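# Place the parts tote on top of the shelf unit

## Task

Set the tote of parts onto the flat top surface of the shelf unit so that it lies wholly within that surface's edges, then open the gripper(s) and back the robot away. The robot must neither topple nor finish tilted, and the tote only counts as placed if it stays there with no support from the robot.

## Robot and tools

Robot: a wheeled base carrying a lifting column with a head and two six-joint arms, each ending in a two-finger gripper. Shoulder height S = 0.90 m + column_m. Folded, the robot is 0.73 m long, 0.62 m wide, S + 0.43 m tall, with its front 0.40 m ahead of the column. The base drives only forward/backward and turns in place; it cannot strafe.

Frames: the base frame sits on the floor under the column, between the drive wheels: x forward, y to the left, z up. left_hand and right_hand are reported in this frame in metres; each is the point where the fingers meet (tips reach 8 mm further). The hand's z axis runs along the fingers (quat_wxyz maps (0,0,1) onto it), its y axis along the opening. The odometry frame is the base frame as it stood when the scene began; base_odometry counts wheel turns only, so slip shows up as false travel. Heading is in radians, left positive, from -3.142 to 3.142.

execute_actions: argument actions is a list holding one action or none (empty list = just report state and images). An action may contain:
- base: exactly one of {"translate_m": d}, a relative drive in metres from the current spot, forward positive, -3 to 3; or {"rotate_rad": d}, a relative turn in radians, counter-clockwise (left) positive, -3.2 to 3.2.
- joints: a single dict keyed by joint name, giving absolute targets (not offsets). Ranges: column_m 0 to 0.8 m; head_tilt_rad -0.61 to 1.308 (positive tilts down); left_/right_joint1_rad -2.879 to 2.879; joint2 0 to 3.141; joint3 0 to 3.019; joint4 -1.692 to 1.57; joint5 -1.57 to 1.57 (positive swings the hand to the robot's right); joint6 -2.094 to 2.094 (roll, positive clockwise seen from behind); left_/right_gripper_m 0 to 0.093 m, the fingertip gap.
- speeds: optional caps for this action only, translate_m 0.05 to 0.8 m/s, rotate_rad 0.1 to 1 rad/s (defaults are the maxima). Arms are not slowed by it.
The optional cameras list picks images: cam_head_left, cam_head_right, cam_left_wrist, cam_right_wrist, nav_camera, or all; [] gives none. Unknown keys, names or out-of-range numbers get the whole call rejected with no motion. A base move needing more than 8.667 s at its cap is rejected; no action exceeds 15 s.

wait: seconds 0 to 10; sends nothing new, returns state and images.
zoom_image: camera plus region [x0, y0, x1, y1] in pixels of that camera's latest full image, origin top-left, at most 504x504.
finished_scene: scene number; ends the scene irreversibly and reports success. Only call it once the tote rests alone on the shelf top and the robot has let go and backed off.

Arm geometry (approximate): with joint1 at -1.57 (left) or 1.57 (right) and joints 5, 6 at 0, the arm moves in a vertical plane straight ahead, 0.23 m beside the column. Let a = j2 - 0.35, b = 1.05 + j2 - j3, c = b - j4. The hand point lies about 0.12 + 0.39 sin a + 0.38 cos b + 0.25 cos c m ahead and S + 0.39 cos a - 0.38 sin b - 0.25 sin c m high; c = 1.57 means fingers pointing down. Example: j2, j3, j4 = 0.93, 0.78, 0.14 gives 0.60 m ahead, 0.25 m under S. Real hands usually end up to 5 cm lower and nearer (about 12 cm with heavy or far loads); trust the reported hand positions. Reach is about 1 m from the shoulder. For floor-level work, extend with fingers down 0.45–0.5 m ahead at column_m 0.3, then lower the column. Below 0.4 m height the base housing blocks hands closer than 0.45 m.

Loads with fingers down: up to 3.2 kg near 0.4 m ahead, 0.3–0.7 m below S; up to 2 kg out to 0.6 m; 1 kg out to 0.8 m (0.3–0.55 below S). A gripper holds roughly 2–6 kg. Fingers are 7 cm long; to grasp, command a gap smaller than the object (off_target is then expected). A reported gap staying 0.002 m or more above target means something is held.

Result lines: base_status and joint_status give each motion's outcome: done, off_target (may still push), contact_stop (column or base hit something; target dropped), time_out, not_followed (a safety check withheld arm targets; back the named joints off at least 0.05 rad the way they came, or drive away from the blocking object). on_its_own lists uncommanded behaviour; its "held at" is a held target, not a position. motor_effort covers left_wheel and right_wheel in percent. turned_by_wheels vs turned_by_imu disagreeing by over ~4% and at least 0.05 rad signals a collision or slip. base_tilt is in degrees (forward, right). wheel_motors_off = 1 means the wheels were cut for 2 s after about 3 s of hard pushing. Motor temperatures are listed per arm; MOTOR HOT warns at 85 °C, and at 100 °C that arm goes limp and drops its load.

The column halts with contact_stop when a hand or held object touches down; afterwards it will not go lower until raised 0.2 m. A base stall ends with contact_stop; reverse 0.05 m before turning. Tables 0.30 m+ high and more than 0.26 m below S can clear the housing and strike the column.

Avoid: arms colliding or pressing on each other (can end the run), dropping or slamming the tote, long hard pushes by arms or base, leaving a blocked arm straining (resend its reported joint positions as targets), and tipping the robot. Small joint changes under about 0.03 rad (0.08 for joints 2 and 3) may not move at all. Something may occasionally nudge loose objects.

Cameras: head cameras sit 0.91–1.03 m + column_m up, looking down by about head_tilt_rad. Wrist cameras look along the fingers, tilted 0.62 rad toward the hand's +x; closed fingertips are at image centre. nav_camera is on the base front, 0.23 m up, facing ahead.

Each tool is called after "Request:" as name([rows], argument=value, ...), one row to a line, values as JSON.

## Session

Request:
execute_actions(actions=[])

Scene clock: 0.00 s.
Motor temperatures (°C, as the motors report them): left_arm=[23 26 24 24 22 25] | right_arm=[26 24 24 24 22 25]
base_odometry: x=+0.000 y=+0.000 heading=+0.000 (m, m, rad; odometry frame)
turned_by_wheels: +0.000 (rad since the last result)
turned_by_imu: +0.000 (rad since the last result)
base_tilt: forward=-0.4 right=+0.0 (deg)
base_status: not commanded
joint_positions: column_m=+0.557 head_tilt_rad=+0.868 left_joint1_rad=-1.566 left_joint2_rad=+0.875 left_joint3_rad=+0.397 left_joint4_rad=-0.962 left_joint5_rad=-0.039 left_joint6_rad=+0.031 left_gripper_m=+0.094 right_joint1_rad=+1.565 right_joint2_rad=+0.900 right_joint3_rad=+0.392 right_joint4_rad=-0.940 right_joint5_rad=+0.018 right_joint6_rad=+0.032 right_gripper_m=+0.094
joint_status: not commanded
wheel_motors_off: 0
motor_effort: left_wheel=+0 right_wheel=+0 (%)
left_hand: x=+0.1403 y=+0.2324 z=+1.2603 quat_wxyz=(+0.443, -0.021, -0.896, -0.012) (m; base frame)
right_hand: x=+0.1358 y=-0.2297 z=+1.2563 quat_wxyz=(+0.446, -0.013, -0.895, +0.017) (m; base frame)
pictures: cam_head_left, cam_head_right, cam_left_wrist, cam_right_wrist, nav_camera
Images, in order (width x height): cam_head_left 896x504, cam_head_right 896x504, cam_left_wrist 504x504, cam_right_wrist 504x504, nav_camera 896x504.

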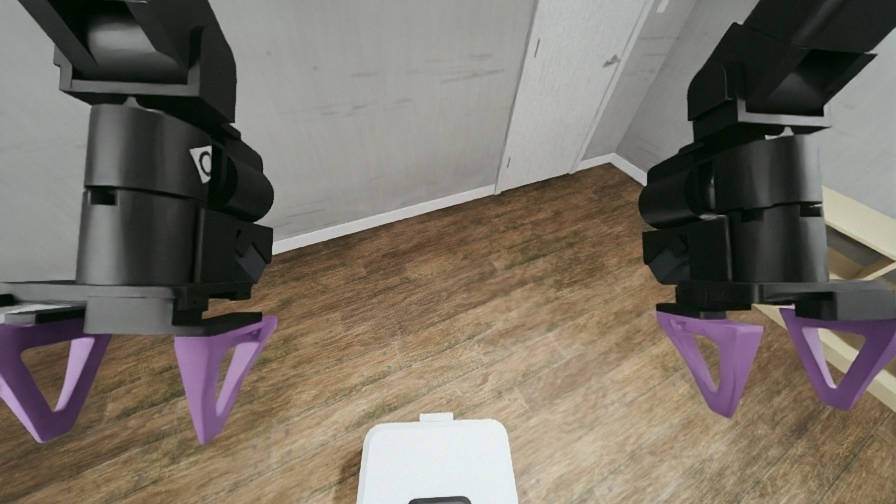

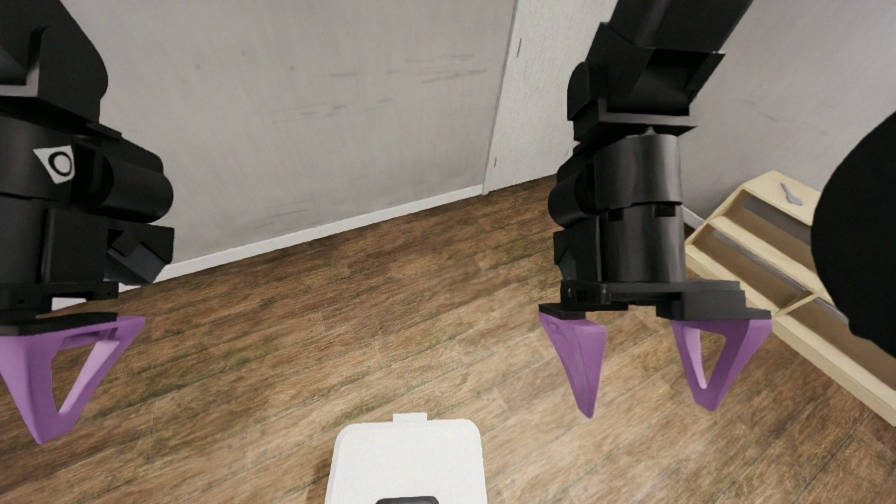

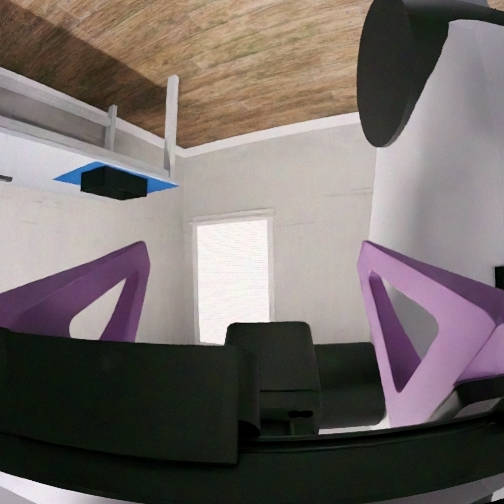

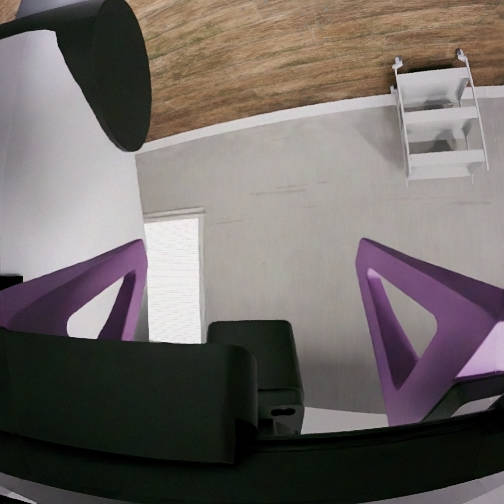

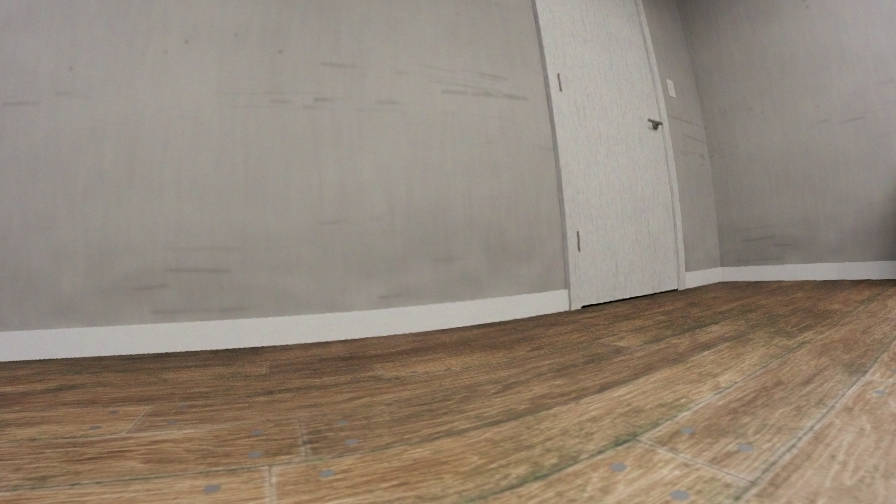

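Request:
execute_actions([
  {"base":{"rotate_rad":1.7},"joints":{"head_tilt_rad":0.5}},
], cameras=["cam_head_left","cam_head_right","nav_camera"])

Scene clock: 6.10 s.
Motor temperatures (°C, as the motors report them): left_arm=[23 26 23 24 22 25] | right_arm=[26 24 24 24 22 25]
base_odometry: x=+0.000 y=+0.000 heading=+1.699 (m, m, rad; odometry frame)
turned_by_wheels: +1.699 (rad since the last result)
turned_by_imu: +1.706 (rad since the last result)
base_tilt: forward=-0.3 right=-0.1 (deg)
base_status: done
joint_positions: column_m=+0.557 head_tilt_rad=+0.518 left_joint1_rad=-1.566 left_joint2_rad=+0.875 left_joint3_rad=+0.397 left_joint4_rad=-0.962 left_joint5_rad=-0.039 left_joint6_rad=+0.031 left_gripper_m=+0.094 right_joint1_rad=+1.565 right_joint2_rad=+0.900 right_joint3_rad=+0.392 right_joint4_rad=-0.940 right_joint5_rad=+0.018 right_joint6_rad=+0.032 right_gripper_m=+0.094
joint_status: all done
wheel_motors_off: 0
motor_effort: left_wheel=-6(42) right_wheel=+7(33) (%)
left_hand: x=+0.1403 y=+0.2324 z=+1.2603 quat_wxyz=(+0.443, -0.021, -0.896, -0.012) (m; base frame)
right_hand: x=+0.1358 y=-0.2297 z=+1.2563 quat_wxyz=(+0.446, -0.013, -0.895, +0.017) (m; base frame)
pictures: cam_head_left, cam_head_right, nav_camera
Images, in order (width x height): cam_head_left 896x504, cam_head_right 896x504, nav_camera 896x504.

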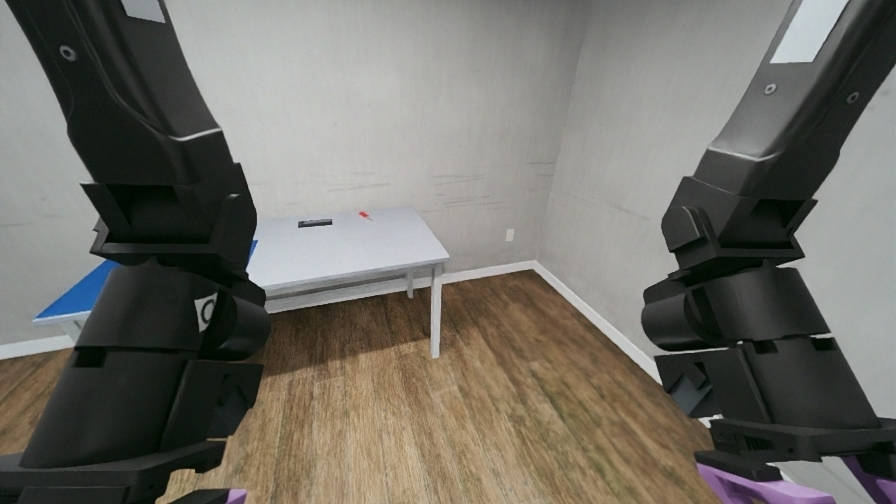

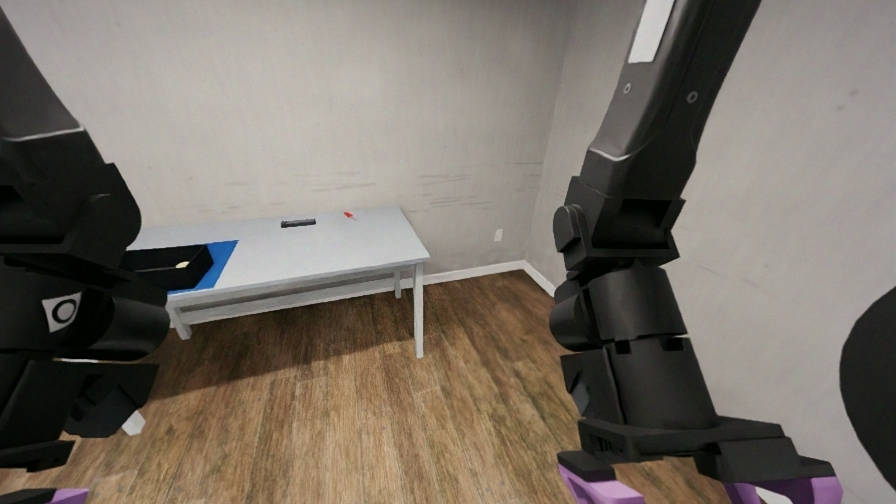

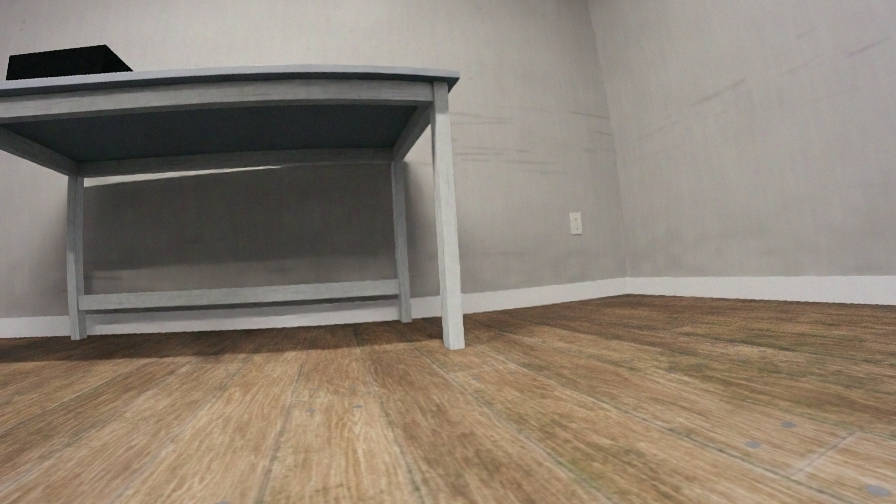

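Request:
execute_actions([
  {"base":{"rotate_rad":1.41}},
], cameras=[])

Request:
execute_actions([
  {"base":{"translate_m":0.86}},
], cameras=["cam_head_left"])

Request:
execute_actions([
  {"base":{"rotate_rad":-1.09},"joints":{"column_m":0.7,"head_tilt_rad":0.9}},
], cameras=["cam_head_left","cam_head_right","nav_camera"])

Scene clock: 14.97 s.
Motor temperatures (°C, as the motors report them): left_arm=[23 26 23 24 22 25] | right_arm=[26 24 24 24 22 25]
base_odometry: x=+0.000 y=+0.000 heading=+3.108 (m, m, rad; odometry frame)
turned_by_wheels: +1.409 (rad since the last result)
turned_by_imu: +1.415 (rad since the last result)
base_tilt: forward=-0.4 right=+0.0 (deg)
base_status: done
joint_positions: column_m=+0.557 head_tilt_rad=+0.518 left_joint1_rad=-1.566 left_joint2_rad=+0.875 left_joint3_rad=+0.397 left_joint4_rad=-0.962 left_joint5_rad=-0.039 left_joint6_rad=+0.031 left_gripper_m=+0.094 right_joint1_rad=+1.565 right_joint2_rad=+0.900 right_joint3_rad=+0.392 right_joint4_rad=-0.940 right_joint5_rad=+0.018 right_joint6_rad=+0.032 right_gripper_m=+0.094
joint_status: not commanded
wheel_motors_off: 0
motor_effort: left_wheel=-6(28) right_wheel=+5(28) (%)
left_hand: x=+0.1403 y=+0.2324 z=+1.2603 quat_wxyz=(+0.443, -0.021, -0.896, -0.012) (m; base frame)
right_hand: x=+0.1358 y=-0.2297 z=+1.2563 quat_wxyz=(+0.446, -0.013, -0.895, +0.017) (m; base frame)
pictures: none
No camera images: the call's "cameras" was empty. Leave "cameras" out to get every camera's image.

Scene clock: 18.07 s.
Motor temperatures (°C, as the motors report them): left_arm=[23 26 23 24 22 25] | right_arm=[26 24 24 24 22 25]
base_odometry: x=-0.860 y=+0.029 heading=+3.108 (m, m, rad; odometry frame)
turned_by_wheels: +0.000 (rad since the last result)
turned_by_imu: -0.001 (rad since the last result)
base_tilt: forward=-0.4 right=-0.1 (deg)
base_status: done
joint_positions: column_m=+0.557 head_tilt_rad=+0.518 left_joint1_rad=-1.566 left_joint2_rad=+0.875 left_joint3_rad=+0.399 left_joint4_rad=-0.962 left_joint5_rad=-0.039 left_joint6_rad=+0.031 left_gripper_m=+0.094 right_joint1_rad=+1.565 right_joint2_rad=+0.900 right_joint3_rad=+0.394 right_joint4_rad=-0.940 right_joint5_rad=+0.018 right_joint6_rad=+0.032 right_gripper_m=+0.094
joint_status: not commanded
wheel_motors_off: 0
motor_effort: left_wheel=+0(45) right_wheel=+0(53) (%)
left_hand: x=+0.1413 y=+0.2324 z=+1.2599 quat_wxyz=(+0.442, -0.021, -0.897, -0.012) (m; base frame)
right_hand: x=+0.1368 y=-0.2297 z=+1.2560 quat_wxyz=(+0.445, -0.013, -0.895, +0.017) (m; base frame)
pictures: cam_head_left
Images, in order (width x height): cam_head_left 896x504.

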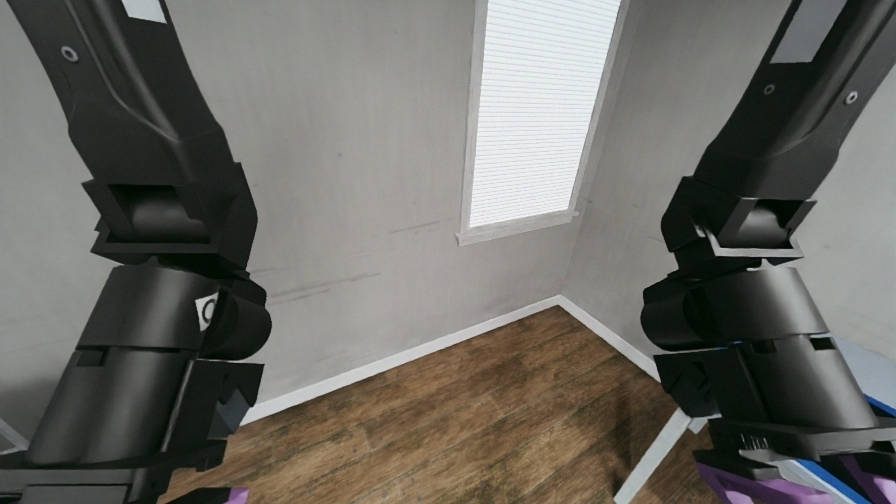

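Scene clock: 20.73 s.
Motor temperatures (°C, as the motors report them): left_arm=[23 26 23 24 22 25] | right_arm=[26 24 24 24 22 25]
base_odometry: x=-0.860 y=+0.029 heading=+2.019 (m, m, rad; odometry frame)
turned_by_wheels: -1.089 (rad since the last result)
turned_by_imu: -1.094 (rad since the last result)
base_tilt: forward=-0.3 right=+0.0 (deg)
base_status: done
joint_positions: column_m=+0.700 head_tilt_rad=+0.901 left_joint1_rad=-1.566 left_joint2_rad=+0.875 left_joint3_rad=+0.399 left_joint4_rad=-0.962 left_joint5_rad=-0.039 left_joint6_rad=+0.031 left_gripper_m=+0.094 right_joint1_rad=+1.565 right_joint2_rad=+0.900 right_joint3_rad=+0.394 right_joint4_rad=-0.940 right_joint5_rad=+0.018 right_joint6_rad=+0.032 right_gripper_m=+0.094
joint_status: all done
wheel_motors_off: 0
motor_effort: left_wheel=+7(36) right_wheel=-5(46) (%)
left_hand: x=+0.1413 y=+0.2324 z=+1.4032 quat_wxyz=(+0.442, -0.021, -0.897, -0.012) (m; base frame)
right_hand: x=+0.1368 y=-0.2297 z=+1.3992 quat_wxyz=(+0.445, -0.013, -0.895, +0.017) (m; base frame)
pictures: cam_head_left, cam_head_right, nav_camera
Images, in order (width x height): cam_head_left 896x504, cam_head_right 896x504, nav_camera 896x504.

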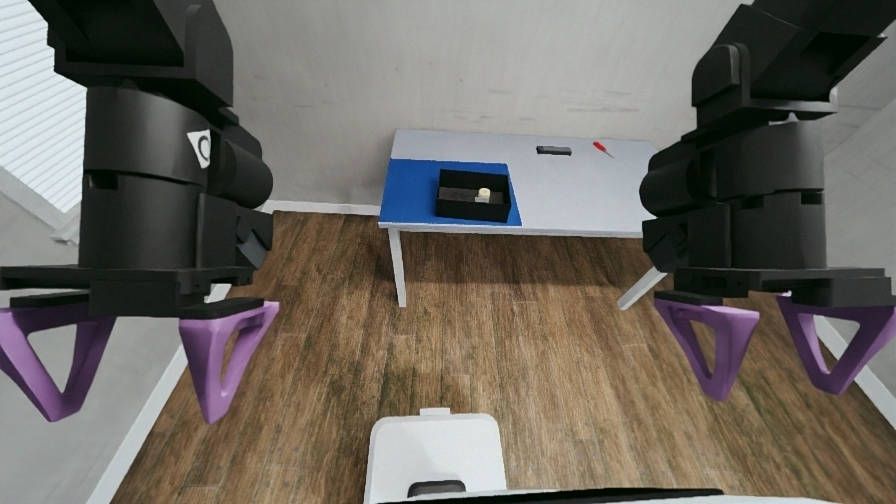

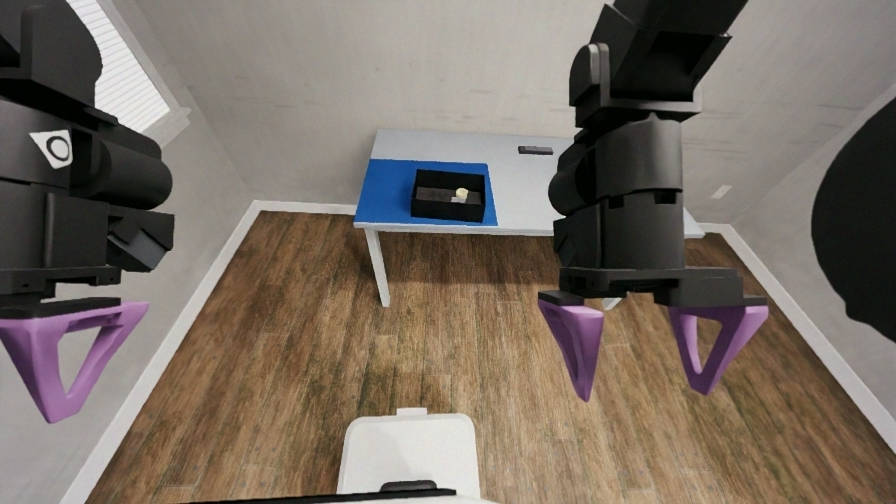

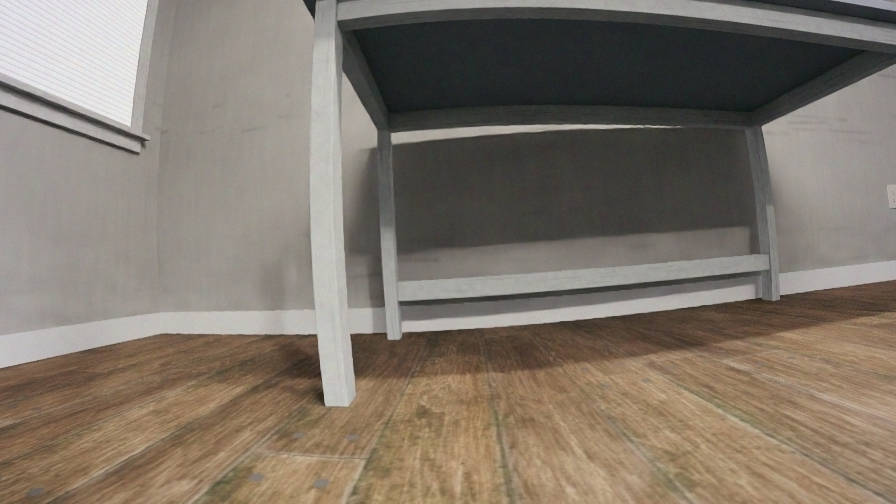

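Request:
execute_actions([
  {"base":{"rotate_rad":-0.13},"joints":{"left_joint1_rad":-1.78,"left_joint2_rad":1.05,"left_joint3_rad":0.9,"left_joint4_rad":-0.37,"left_joint5_rad":-0.18,"left_joint6_rad":-0.1,"right_joint1_rad":1.78,"right_joint2_rad":1.05,"right_joint3_rad":0.9,"right_joint4_rad":-0.37,"right_joint5_rad":0.18,"right_joint6_rad":0.1}},
], cameras=[])

Request:
execute_actions([
  {"base":{"translate_m":0.6},"speeds":{"translate_m":0.4}},
], cameras=["cam_head_left","cam_left_wrist","cam_right_wrist"])

Scene clock: 28.27 s.
Motor temperatures (°C, as the motors report them): left_arm=[23 26 23 24 22 25] | right_arm=[26 24 24 24 22 25]
base_odometry: x=-0.860 y=+0.029 heading=+1.890 (m, m, rad; odometry frame)
turned_by_wheels: -0.129 (rad since the last result)
turned_by_imu: -0.130 (rad since the last result)
base_tilt: forward=-0.3 right=+0.0 (deg)
base_status: done
joint_positions: column_m=+0.700 head_tilt_rad=+0.901 left_joint1_rad=-1.788 left_joint2_rad=+1.057 left_joint3_rad=+0.905 left_joint4_rad=-0.374 left_joint5_rad=-0.178 left_joint6_rad=-0.088 left_gripper_m=+0.094 right_joint1_rad=+1.781 right_joint2_rad=+1.056 right_joint3_rad=+0.899 right_joint4_rad=-0.376 right_joint5_rad=+0.178 right_joint6_rad=+0.093 right_gripper_m=+0.094
joint_status: all done
wheel_motors_off: 0
motor_effort: left_wheel=+6(34) right_wheel=-6(25) (%)
left_hand: x=+0.5106 y=+0.1504 z=+1.2989 quat_wxyz=(-0.003, -0.010, -1.000, +0.005) (m; base frame)
right_hand: x=+0.5074 y=-0.1551 z=+1.2979 quat_wxyz=(+0.000, +0.006, -1.000, -0.001) (m; base frame)
pictures: none
No camera images: the call's "cameras" was empty. Leave "cameras" out to get every camera's image.

Scene clock: 31.17 s.
Motor temperatures (°C, as the motors report them): left_arm=[23 27 24 24 22 25] | right_arm=[26 25 24 24 22 25]
base_odometry: x=-1.048 y=+0.599 heading=+1.890 (m, m, rad; odometry frame)
turned_by_wheels: +0.000 (rad since the last result)
turned_by_imu: -0.001 (rad since the last result)
base_tilt: forward=-0.3 right=-0.1 (deg)
base_status: done
joint_positions: column_m=+0.700 head_tilt_rad=+0.902 left_joint1_rad=-1.788 left_joint2_rad=+1.057 left_joint3_rad=+0.900 left_joint4_rad=-0.374 left_joint5_rad=-0.178 left_joint6_rad=-0.088 left_gripper_m=+0.094 right_joint1_rad=+1.781 right_joint2_rad=+1.056 right_joint3_rad=+0.894 right_joint4_rad=-0.376 right_joint5_rad=+0.178 right_joint6_rad=+0.093 right_gripper_m=+0.094
joint_status: not commanded
wheel_motors_off: 0
motor_effort: left_wheel=+0(55) right_wheel=+0(43) (%)
left_hand: x=+0.5076 y=+0.1506 z=+1.2983 quat_wxyz=(-0.001, -0.011, -1.000, +0.005) (m; base frame)
right_hand: x=+0.5046 y=-0.1552 z=+1.2973 quat_wxyz=(+0.002, +0.007, -1.000, -0.001) (m; base frame)
pictures: cam_head_left, cam_left_wrist, cam_right_wrist
Images, in order (width x height): cam_head_left 896x504, cam_left_wrist 504x504, cam_right_wrist 504x504.

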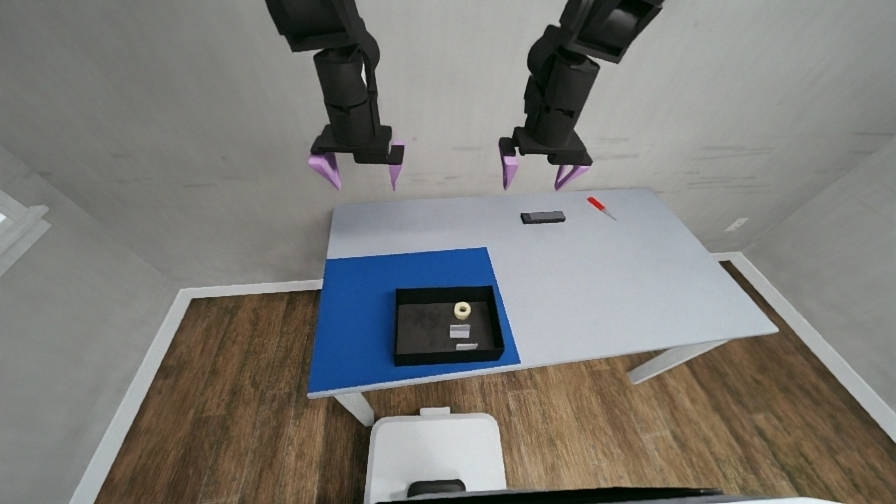

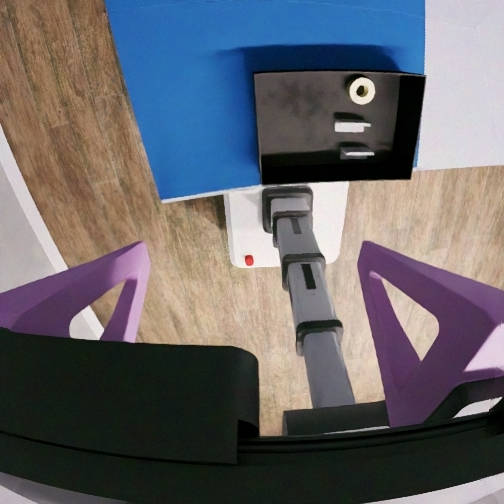

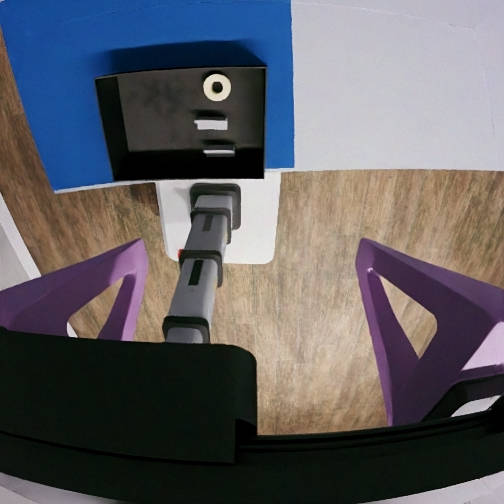

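Request:
execute_actions([
  {"joints":{"column_m":0.45}},
], cameras=["cam_head_left","cam_left_wrist","cam_right_wrist"])

Scene clock: 37.23 s.
Motor temperatures (°C, as the motors report them): left_arm=[23 27 24 24 22 25] | right_arm=[26 25 24 24 22 25]
base_odometry: x=-1.048 y=+0.599 heading=+1.890 (m, m, rad; odometry frame)
turned_by_wheels: +0.000 (rad since the last result)
turned_by_imu: -0.001 (rad since the last result)
base_tilt: forward=-0.4 right=+0.0 (deg)
base_status: not commanded
joint_positions: column_m=+0.450 head_tilt_rad=+0.902 left_joint1_rad=-1.788 left_joint2_rad=+1.057 left_joint3_rad=+0.900 left_joint4_rad=-0.374 left_joint5_rad=-0.178 left_joint6_rad=-0.088 left_gripper_m=+0.094 right_joint1_rad=+1.781 right_joint2_rad=+1.056 right_joint3_rad=+0.894 right_joint4_rad=-0.376 right_joint5_rad=+0.178 right_joint6_rad=+0.093 right_gripper_m=+0.094
joint_status: all done
wheel_motors_off: 0
motor_effort: left_wheel=+0(1) right_wheel=+0(1) (%)
left_hand: x=+0.5076 y=+0.1506 z=+1.0484 quat_wxyz=(-0.001, -0.011, -1.000, +0.005) (m; base frame)
right_hand: x=+0.5046 y=-0.1552 z=+1.0474 quat_wxyz=(+0.002, +0.007, -1.000, -0.001) (m; base frame)
pictures: cam_head_left, cam_left_wrist, cam_right_wrist
Images, in order (width x height): cam_head_left 896x504, cam_left_wrist 504x504, cam_right_wrist 504x504.

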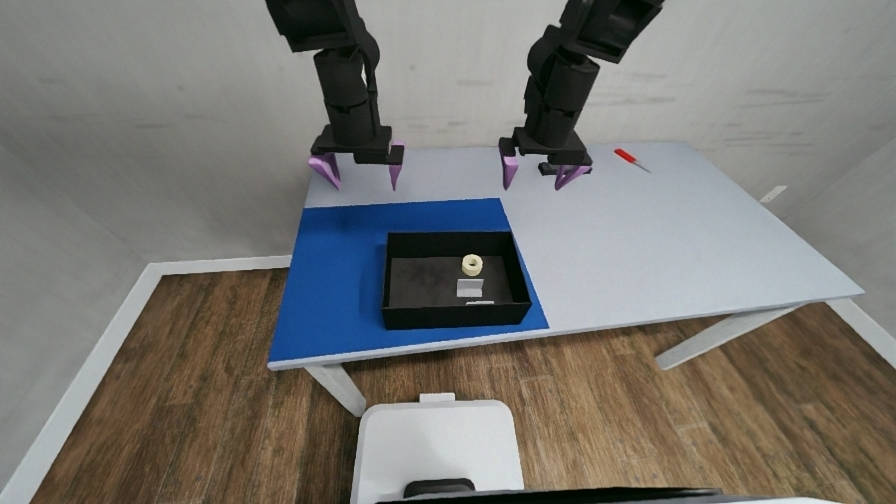

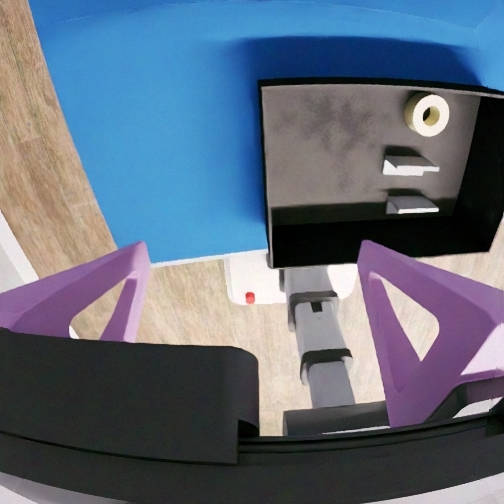

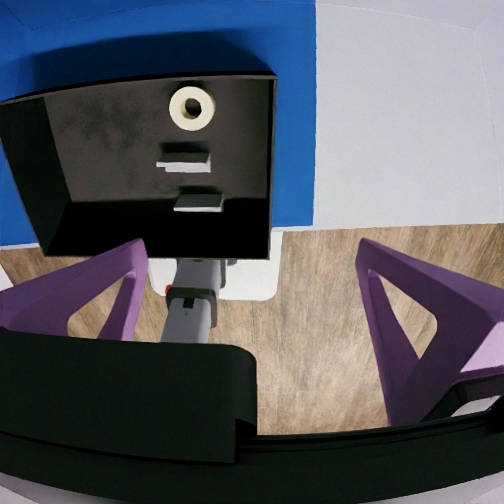

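Request:
execute_actions([
  {"base":{"translate_m":-0.04},"joints":{"column_m":0.27}},
], cameras=["cam_head_left","cam_left_wrist","cam_right_wrist"])

Scene clock: 42.83 s.
Motor temperatures (°C, as the motors report them): left_arm=[23 27 24 24 22 25] | right_arm=[26 25 25 24 22 25]
base_odometry: x=-1.035 y=+0.561 heading=+1.890 (m, m, rad; odometry frame)
turned_by_wheels: +0.000 (rad since the last result)
turned_by_imu: -0.001 (rad since the last result)
base_tilt: forward=-0.4 right=-0.1 (deg)
base_status: done
joint_positions: column_m=+0.270 head_tilt_rad=+0.902 left_joint1_rad=-1.788 left_joint2_rad=+1.057 left_joint3_rad=+0.899 left_joint4_rad=-0.374 left_joint5_rad=-0.178 left_joint6_rad=-0.088 left_gripper_m=+0.094 right_joint1_rad=+1.781 right_joint2_rad=+1.056 right_joint3_rad=+0.893 right_joint4_rad=-0.376 right_joint5_rad=+0.178 right_joint6_rad=+0.093 right_gripper_m=+0.094
joint_status: all done
wheel_motors_off: 0
motor_effort: left_wheel=+0(33) right_wheel=-1(28) (%)
left_hand: x=+0.5073 y=+0.1506 z=+0.8683 quat_wxyz=(-0.001, -0.011, -1.000, +0.005) (m; base frame)
right_hand: x=+0.5040 y=-0.1553 z=+0.8673 quat_wxyz=(+0.003, +0.007, -1.000, -0.001) (m; base frame)
pictures: cam_head_left, cam_left_wrist, cam_right_wrist
Images, in order (width x height): cam_head_left 896x504, cam_left_wrist 504x504, cam_right_wrist 504x504.

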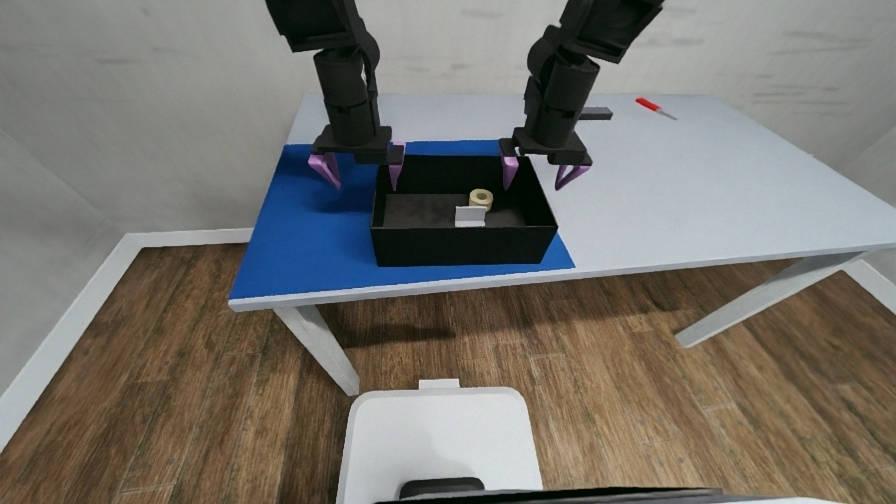

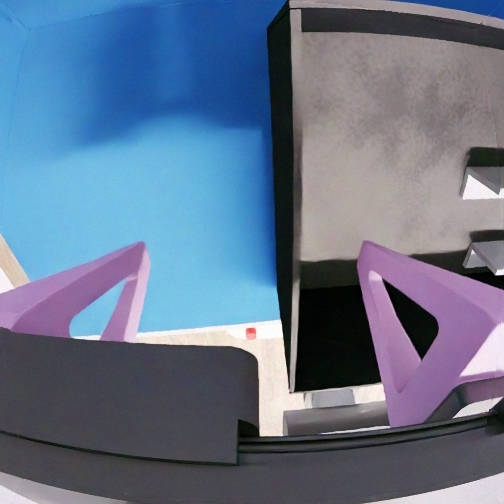

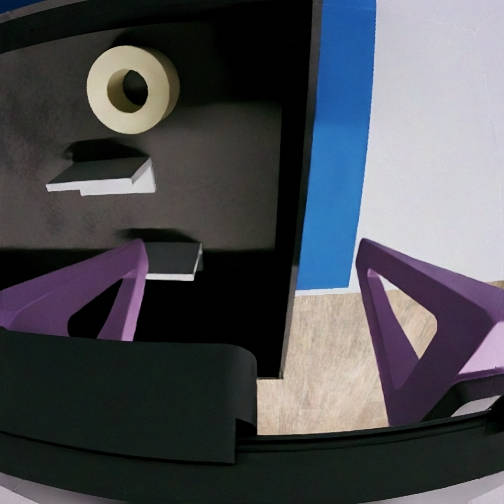

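Request:
execute_actions([
  {"joints":{"left_joint5_rad":-0.1,"right_joint5_rad":0.26}},
], cameras=["cam_left_wrist","cam_right_wrist"])

Request:
execute_actions([
  {"joints":{"column_m":0.2}},
], cameras=["cam_head_left","cam_left_wrist","cam_right_wrist"])

Scene clock: 46.80 s.
Motor temperatures (°C, as the motors report them): left_arm=[23 27 24 24 22 25] | right_arm=[26 25 25 24 22 25]
base_odometry: x=-1.035 y=+0.561 heading=+1.890 (m, m, rad; odometry frame)
turned_by_wheels: +0.000 (rad since the last result)
turned_by_imu: -0.001 (rad since the last result)
base_tilt: forward=-0.4 right=+0.0 (deg)
base_status: not commanded
joint_positions: column_m=+0.270 head_tilt_rad=+0.902 left_joint1_rad=-1.788 left_joint2_rad=+1.057 left_joint3_rad=+0.899 left_joint4_rad=-0.374 left_joint5_rad=-0.102 left_joint6_rad=-0.088 left_gripper_m=+0.094 right_joint1_rad=+1.781 right_joint2_rad=+1.056 right_joint3_rad=+0.893 right_joint4_rad=-0.376 right_joint5_rad=+0.258 right_joint6_rad=+0.093 right_gripper_m=+0.094
joint_status: all done
wheel_motors_off: 0
motor_effort: left_wheel=+0(0) right_wheel=+0(2) (%)
left_hand: x=+0.5058 y=+0.1377 z=+0.8689 quat_wxyz=(+0.003, -0.011, -0.999, +0.043) (m; base frame)
right_hand: x=+0.5054 y=-0.1688 z=+0.8678 quat_wxyz=(-0.001, +0.007, -0.999, +0.038) (m; base frame)
pictures: cam_left_wrist, cam_right_wrist
Images, in order (width x height): cam_left_wrist 504x504, cam_right_wrist 504x504.

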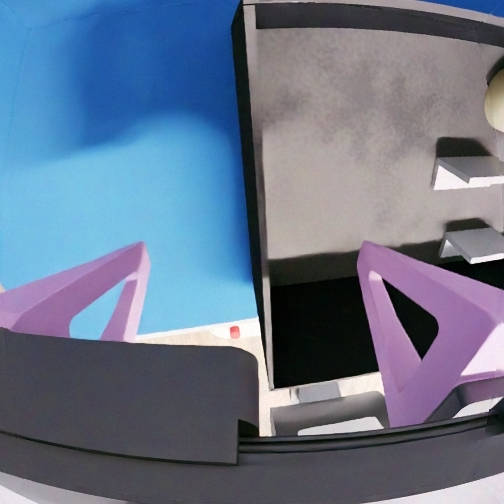

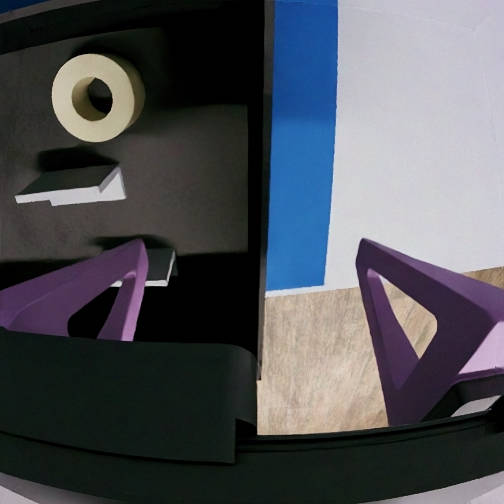

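Scene clock: 48.30 s.
Motor temperatures (°C, as the motors report them): left_arm=[23 27 24 24 22 25] | right_arm=[26 25 25 24 22 25]
base_odometry: x=-1.035 y=+0.560 heading=+1.890 (m, m, rad; odometry frame)
turned_by_wheels: +0.000 (rad since the last result)
turned_by_imu: +0.000 (rad since the last result)
base_tilt: forward=-0.4 right=+0.0 (deg)
base_status: not commanded
joint_positions: column_m=+0.200 head_tilt_rad=+0.902 left_joint1_rad=-1.788 left_joint2_rad=+1.047 left_joint3_rad=+0.899 left_joint4_rad=-0.377 left_joint5_rad=-0.099 left_joint6_rad=-0.088 left_gripper_m=+0.094 right_joint1_rad=+1.781 right_joint2_rad=+1.056 right_joint3_rad=+0.893 right_joint4_rad=-0.376 right_joint5_rad=+0.258 right_joint6_rad=+0.093 right_gripper_m=+0.094
joint_status: all done
wheel_motors_off: 0
motor_effort: left_wheel=+3(3) right_wheel=+0(1) (%)
left_hand: x=+0.5080 y=+0.1375 z=+0.8025 quat_wxyz=(+0.000, -0.010, -0.999, +0.045) (m; base frame)
right_hand: x=+0.5054 y=-0.1688 z=+0.7978 quat_wxyz=(-0.001, +0.007, -0.999, +0.038) (m; base frame)
pictures: cam_head_left, cam_left_wrist, cam_right_wrist
Images, in order (width x height): cam_head_left 896x504, cam_left_wrist 504x504, cam_right_wrist 504x504.

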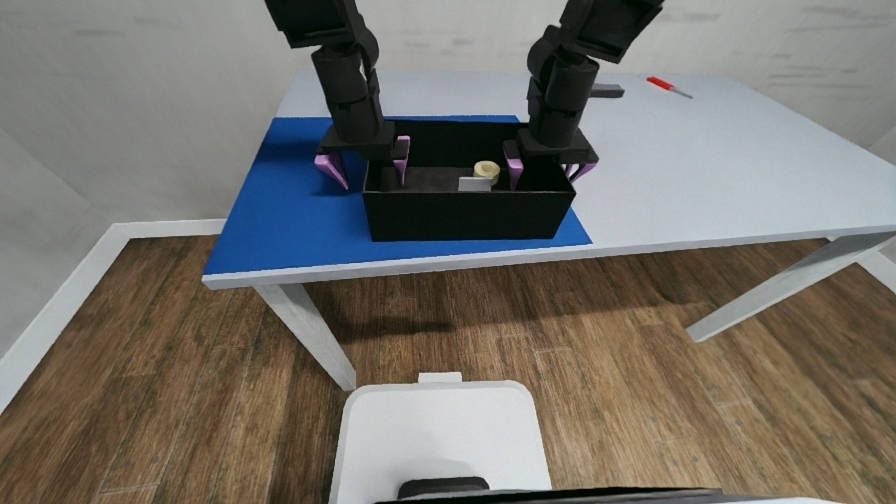

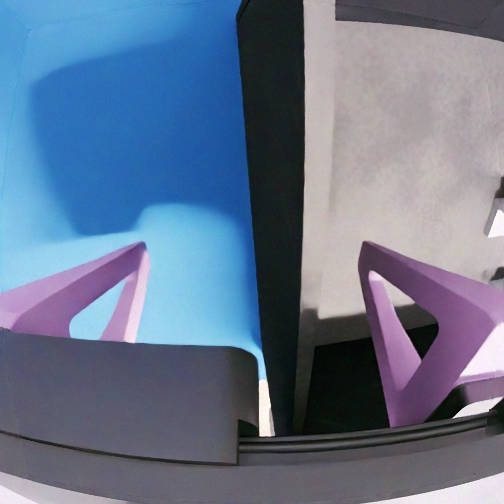

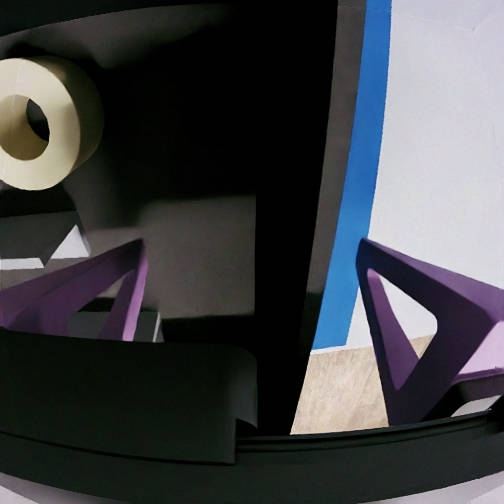

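Deep enough; grip and lift.

Request:
execute_actions([
  {"joints":{"left_gripper_m":0,"right_gripper_m":0}},
], cameras=[])

Request:
execute_actions([
  {"joints":{"column_m":0.32,"head_tilt_rad":0.7}},
], cameras=["cam_head_left","cam_left_wrist","cam_right_wrist"])

Scene clock: 51.77 s.
Motor temperatures (°C, as the motors report them): left_arm=[23 27 24 24 22 25] | right_arm=[26 26 25 24 22 25]
base_odometry: x=-1.035 y=+0.560 heading=+1.890 (m, m, rad; odometry frame)
turned_by_wheels: +0.000 (rad since the last result)
turned_by_imu: -0.001 (rad since the last result)
base_tilt: forward=-0.3 right=+0.0 (deg)
base_status: not commanded
joint_positions: column_m=+0.200 head_tilt_rad=+0.902 left_joint1_rad=-1.800 left_joint2_rad=+1.047 left_joint3_rad=+0.899 left_joint4_rad=-0.376 left_joint5_rad=-0.134 left_joint6_rad=-0.155 left_gripper_m=+0.002 right_joint1_rad=+1.780 right_joint2_rad=+1.032 right_joint3_rad=+0.889 right_joint4_rad=-0.390 right_joint5_rad=+0.252 right_joint6_rad=+0.100 right_gripper_m=+0.002
joint_status: all done
wheel_motors_off: 0
motor_effort: left_wheel=+0(7) right_wheel=+2(8) (%)
left_hand: x=+0.5083 y=+0.1375 z=+0.8031 quat_wxyz=(-0.001, +0.020, -0.999, +0.033) (m; base frame)
right_hand: x=+0.5071 y=-0.1696 z=+0.8063 quat_wxyz=(-0.004, +0.003, -0.999, +0.035) (m; base frame)
pictures: none
No camera images: the call's "cameras" was empty. Leave "cameras" out to get every camera's image.

Scene clock: 53.93 s.
Motor temperatures (°C, as the motors report them): left_arm=[23 27 24 24 22 25] | right_arm=[26 26 25 24 22 25]
base_odometry: x=-1.035 y=+0.560 heading=+1.890 (m, m, rad; odometry frame)
turned_by_wheels: +0.000 (rad since the last result)
turned_by_imu: +0.000 (rad since the last result)
base_tilt: forward=-0.3 right=+0.0 (deg)
base_status: not commanded
joint_positions: column_m=+0.320 head_tilt_rad=+0.716 left_joint1_rad=-1.790 left_joint2_rad=+1.049 left_joint3_rad=+0.899 left_joint4_rad=-0.369 left_joint5_rad=-0.123 left_joint6_rad=-0.143 left_gripper_m=+0.002 right_joint1_rad=+1.785 right_joint2_rad=+1.032 right_joint3_rad=+0.889 right_joint4_rad=-0.390 right_joint5_rad=+0.251 right_joint6_rad=+0.106 right_gripper_m=+0.002
joint_status: all done
wheel_motors_off: 0
motor_effort: left_wheel=+0(1) right_wheel=+0(2) (%)
left_hand: x=+0.5097 y=+0.1404 z=+0.9214 quat_wxyz=(-0.003, +0.017, -0.999, +0.034) (m; base frame)
right_hand: x=+0.5067 y=-0.1670 z=+0.9260 quat_wxyz=(-0.004, +0.001, -0.999, +0.033) (m; base frame)
pictures: cam_head_left, cam_left_wrist, cam_right_wrist
Images, in order (width x height): cam_head_left 896x504, cam_left_wrist 504x504, cam_right_wrist 504x504.

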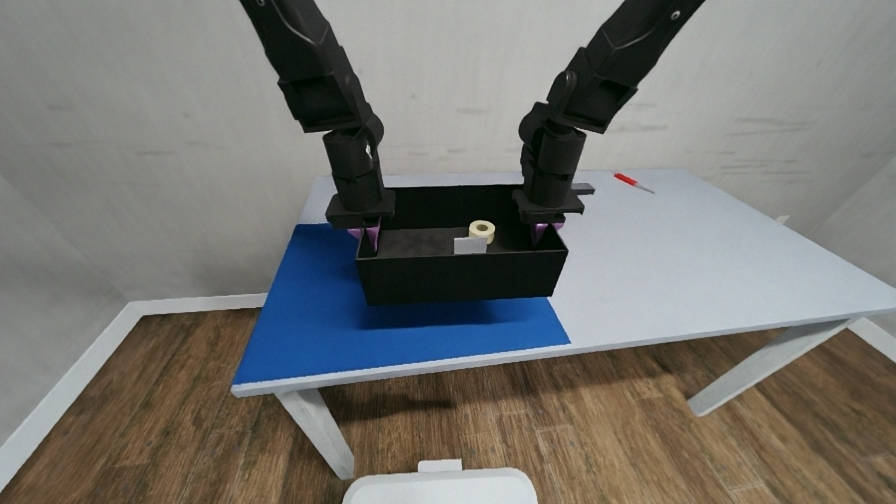

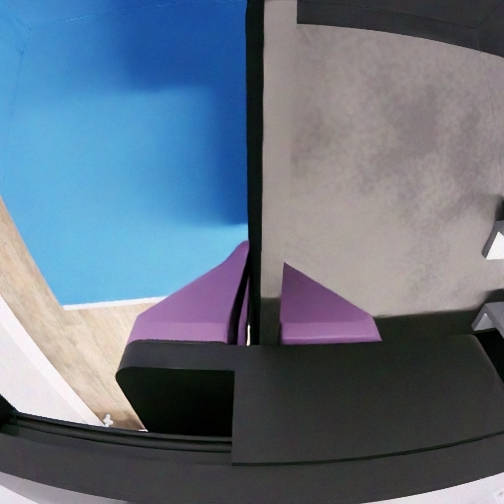

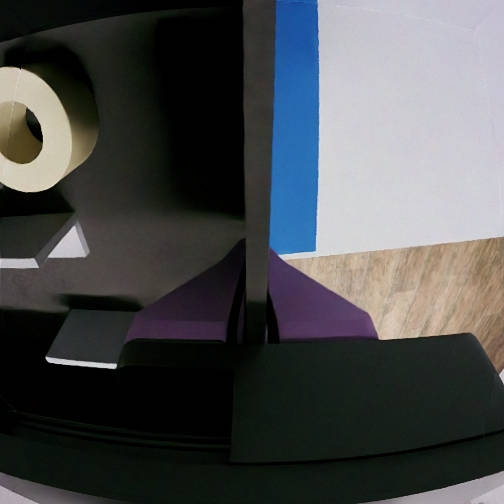

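Request:
execute_actions([
  {"base":{"translate_m":-0.9},"speeds":{"translate_m":0.4},"joints":{"column_m":0.4,"head_tilt_rad":0.6}},
], cameras=[])

Request:
execute_actions([
  {"base":{"rotate_rad":-3.05},"speeds":{"rotate_rad":0.6},"joints":{"left_joint2_rad":1.105,"left_joint3_rad":1.03,"left_joint4_rad":-0.445,"right_joint2_rad":1.09,"right_joint3_rad":1.02,"right_joint4_rad":-0.46}},
], cameras=["cam_head_left","nav_camera"])

Scene clock: 64.40 s.
Motor temperatures (°C, as the motors report them): left_arm=[23 28 24 24 23 25] | right_arm=[26 26 25 24 22 25]
base_odometry: x=-0.753 y=-0.294 heading=+1.890 (m, m, rad; odometry frame)
turned_by_wheels: +0.000 (rad since the last result)
turned_by_imu: +0.000 (rad since the last result)
base_tilt: forward=-0.3 right=+0.0 (deg)
base_status: done
joint_positions: column_m=+0.400 head_tilt_rad=+0.617 left_joint1_rad=-1.789 left_joint2_rad=+1.051 left_joint3_rad=+0.898 left_joint4_rad=-0.366 left_joint5_rad=-0.122 left_joint6_rad=-0.142 left_gripper_m=+0.002 right_joint1_rad=+1.785 right_joint2_rad=+1.034 right_joint3_rad=+0.888 right_joint4_rad=-0.388 right_joint5_rad=+0.251 right_joint6_rad=+0.107 right_gripper_m=+0.002
joint_status: all done
wheel_motors_off: 0
motor_effort: left_wheel=+0(33) right_wheel=-1(29) (%)
left_hand: x=+0.5092 y=+0.1405 z=+1.0008 quat_wxyz=(-0.003, +0.017, -0.999, +0.034) (m; base frame)
right_hand: x=+0.5059 y=-0.1668 z=+1.0053 quat_wxyz=(-0.004, +0.001, -0.999, +0.032) (m; base frame)
pictures: none
No camera images: the call's "cameras" was empty. Leave "cameras" out to get every camera's image.

Scene clock: 70.67 s.
Motor temperatures (°C, as the motors report them): left_arm=[23 28 24 24 23 25] | right_arm=[26 26 25 24 22 25]
base_odometry: x=-0.753 y=-0.294 heading=-1.159 (m, m, rad; odometry frame)
turned_by_wheels: -3.049 (rad since the last result)
turned_by_imu: -3.063 (rad since the last result)
base_tilt: forward=-0.3 right=+0.0 (deg)
base_status: done
joint_positions: column_m=+0.400 head_tilt_rad=+0.617 left_joint1_rad=-1.768 left_joint2_rad=+1.106 left_joint3_rad=+1.013 left_joint4_rad=-0.433 left_joint5_rad=-0.114 left_joint6_rad=-0.133 left_gripper_m=+0.002 right_joint1_rad=+1.787 right_joint2_rad=+1.093 right_joint3_rad=+1.008 right_joint4_rad=-0.456 right_joint5_rad=+0.258 right_joint6_rad=+0.106 right_gripper_m=+0.002
joint_status: all done
wheel_motors_off: 0
motor_effort: left_wheel=+6(54) right_wheel=-6(44) (%)
left_hand: x=+0.5447 y=+0.1447 z=+0.9943 quat_wxyz=(+0.000, +0.017, -0.999, +0.029) (m; base frame)
right_hand: x=+0.5424 y=-0.1621 z=+1.0002 quat_wxyz=(+0.000, +0.002, -0.999, +0.036) (m; base frame)
pictures: cam_head_left, nav_camera
Images, in order (width x height): cam_head_left 896x504, nav_camera 896x504.

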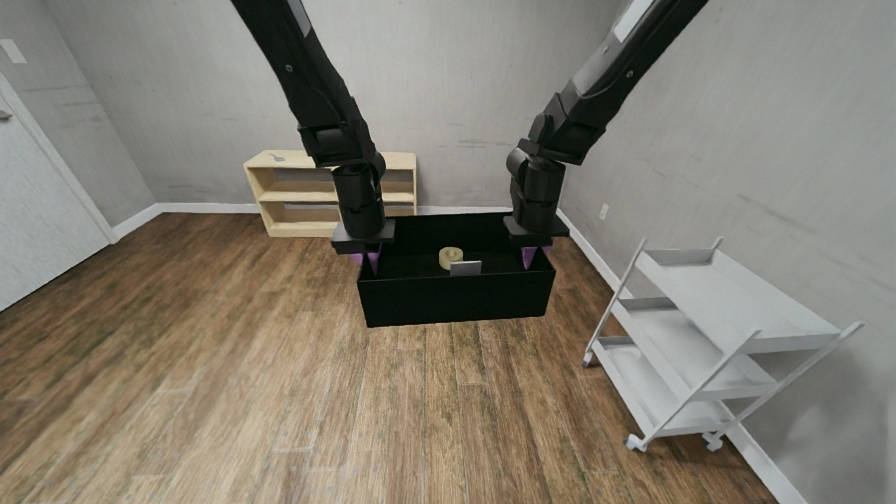

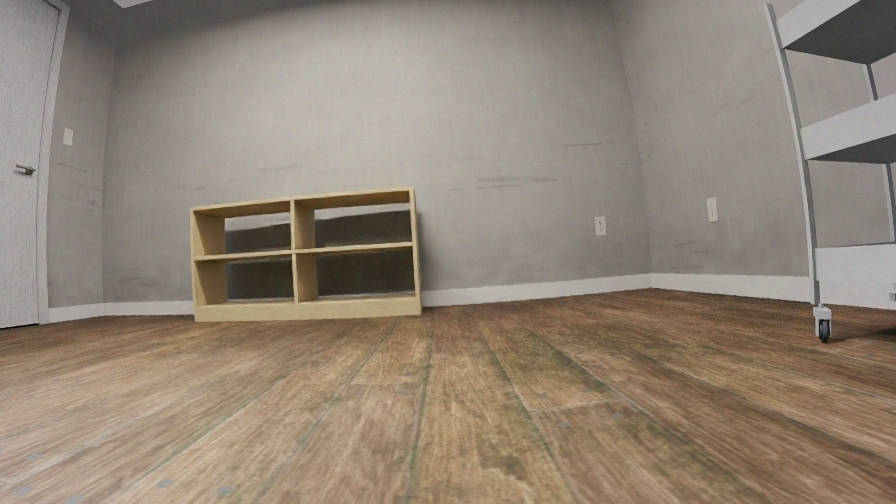

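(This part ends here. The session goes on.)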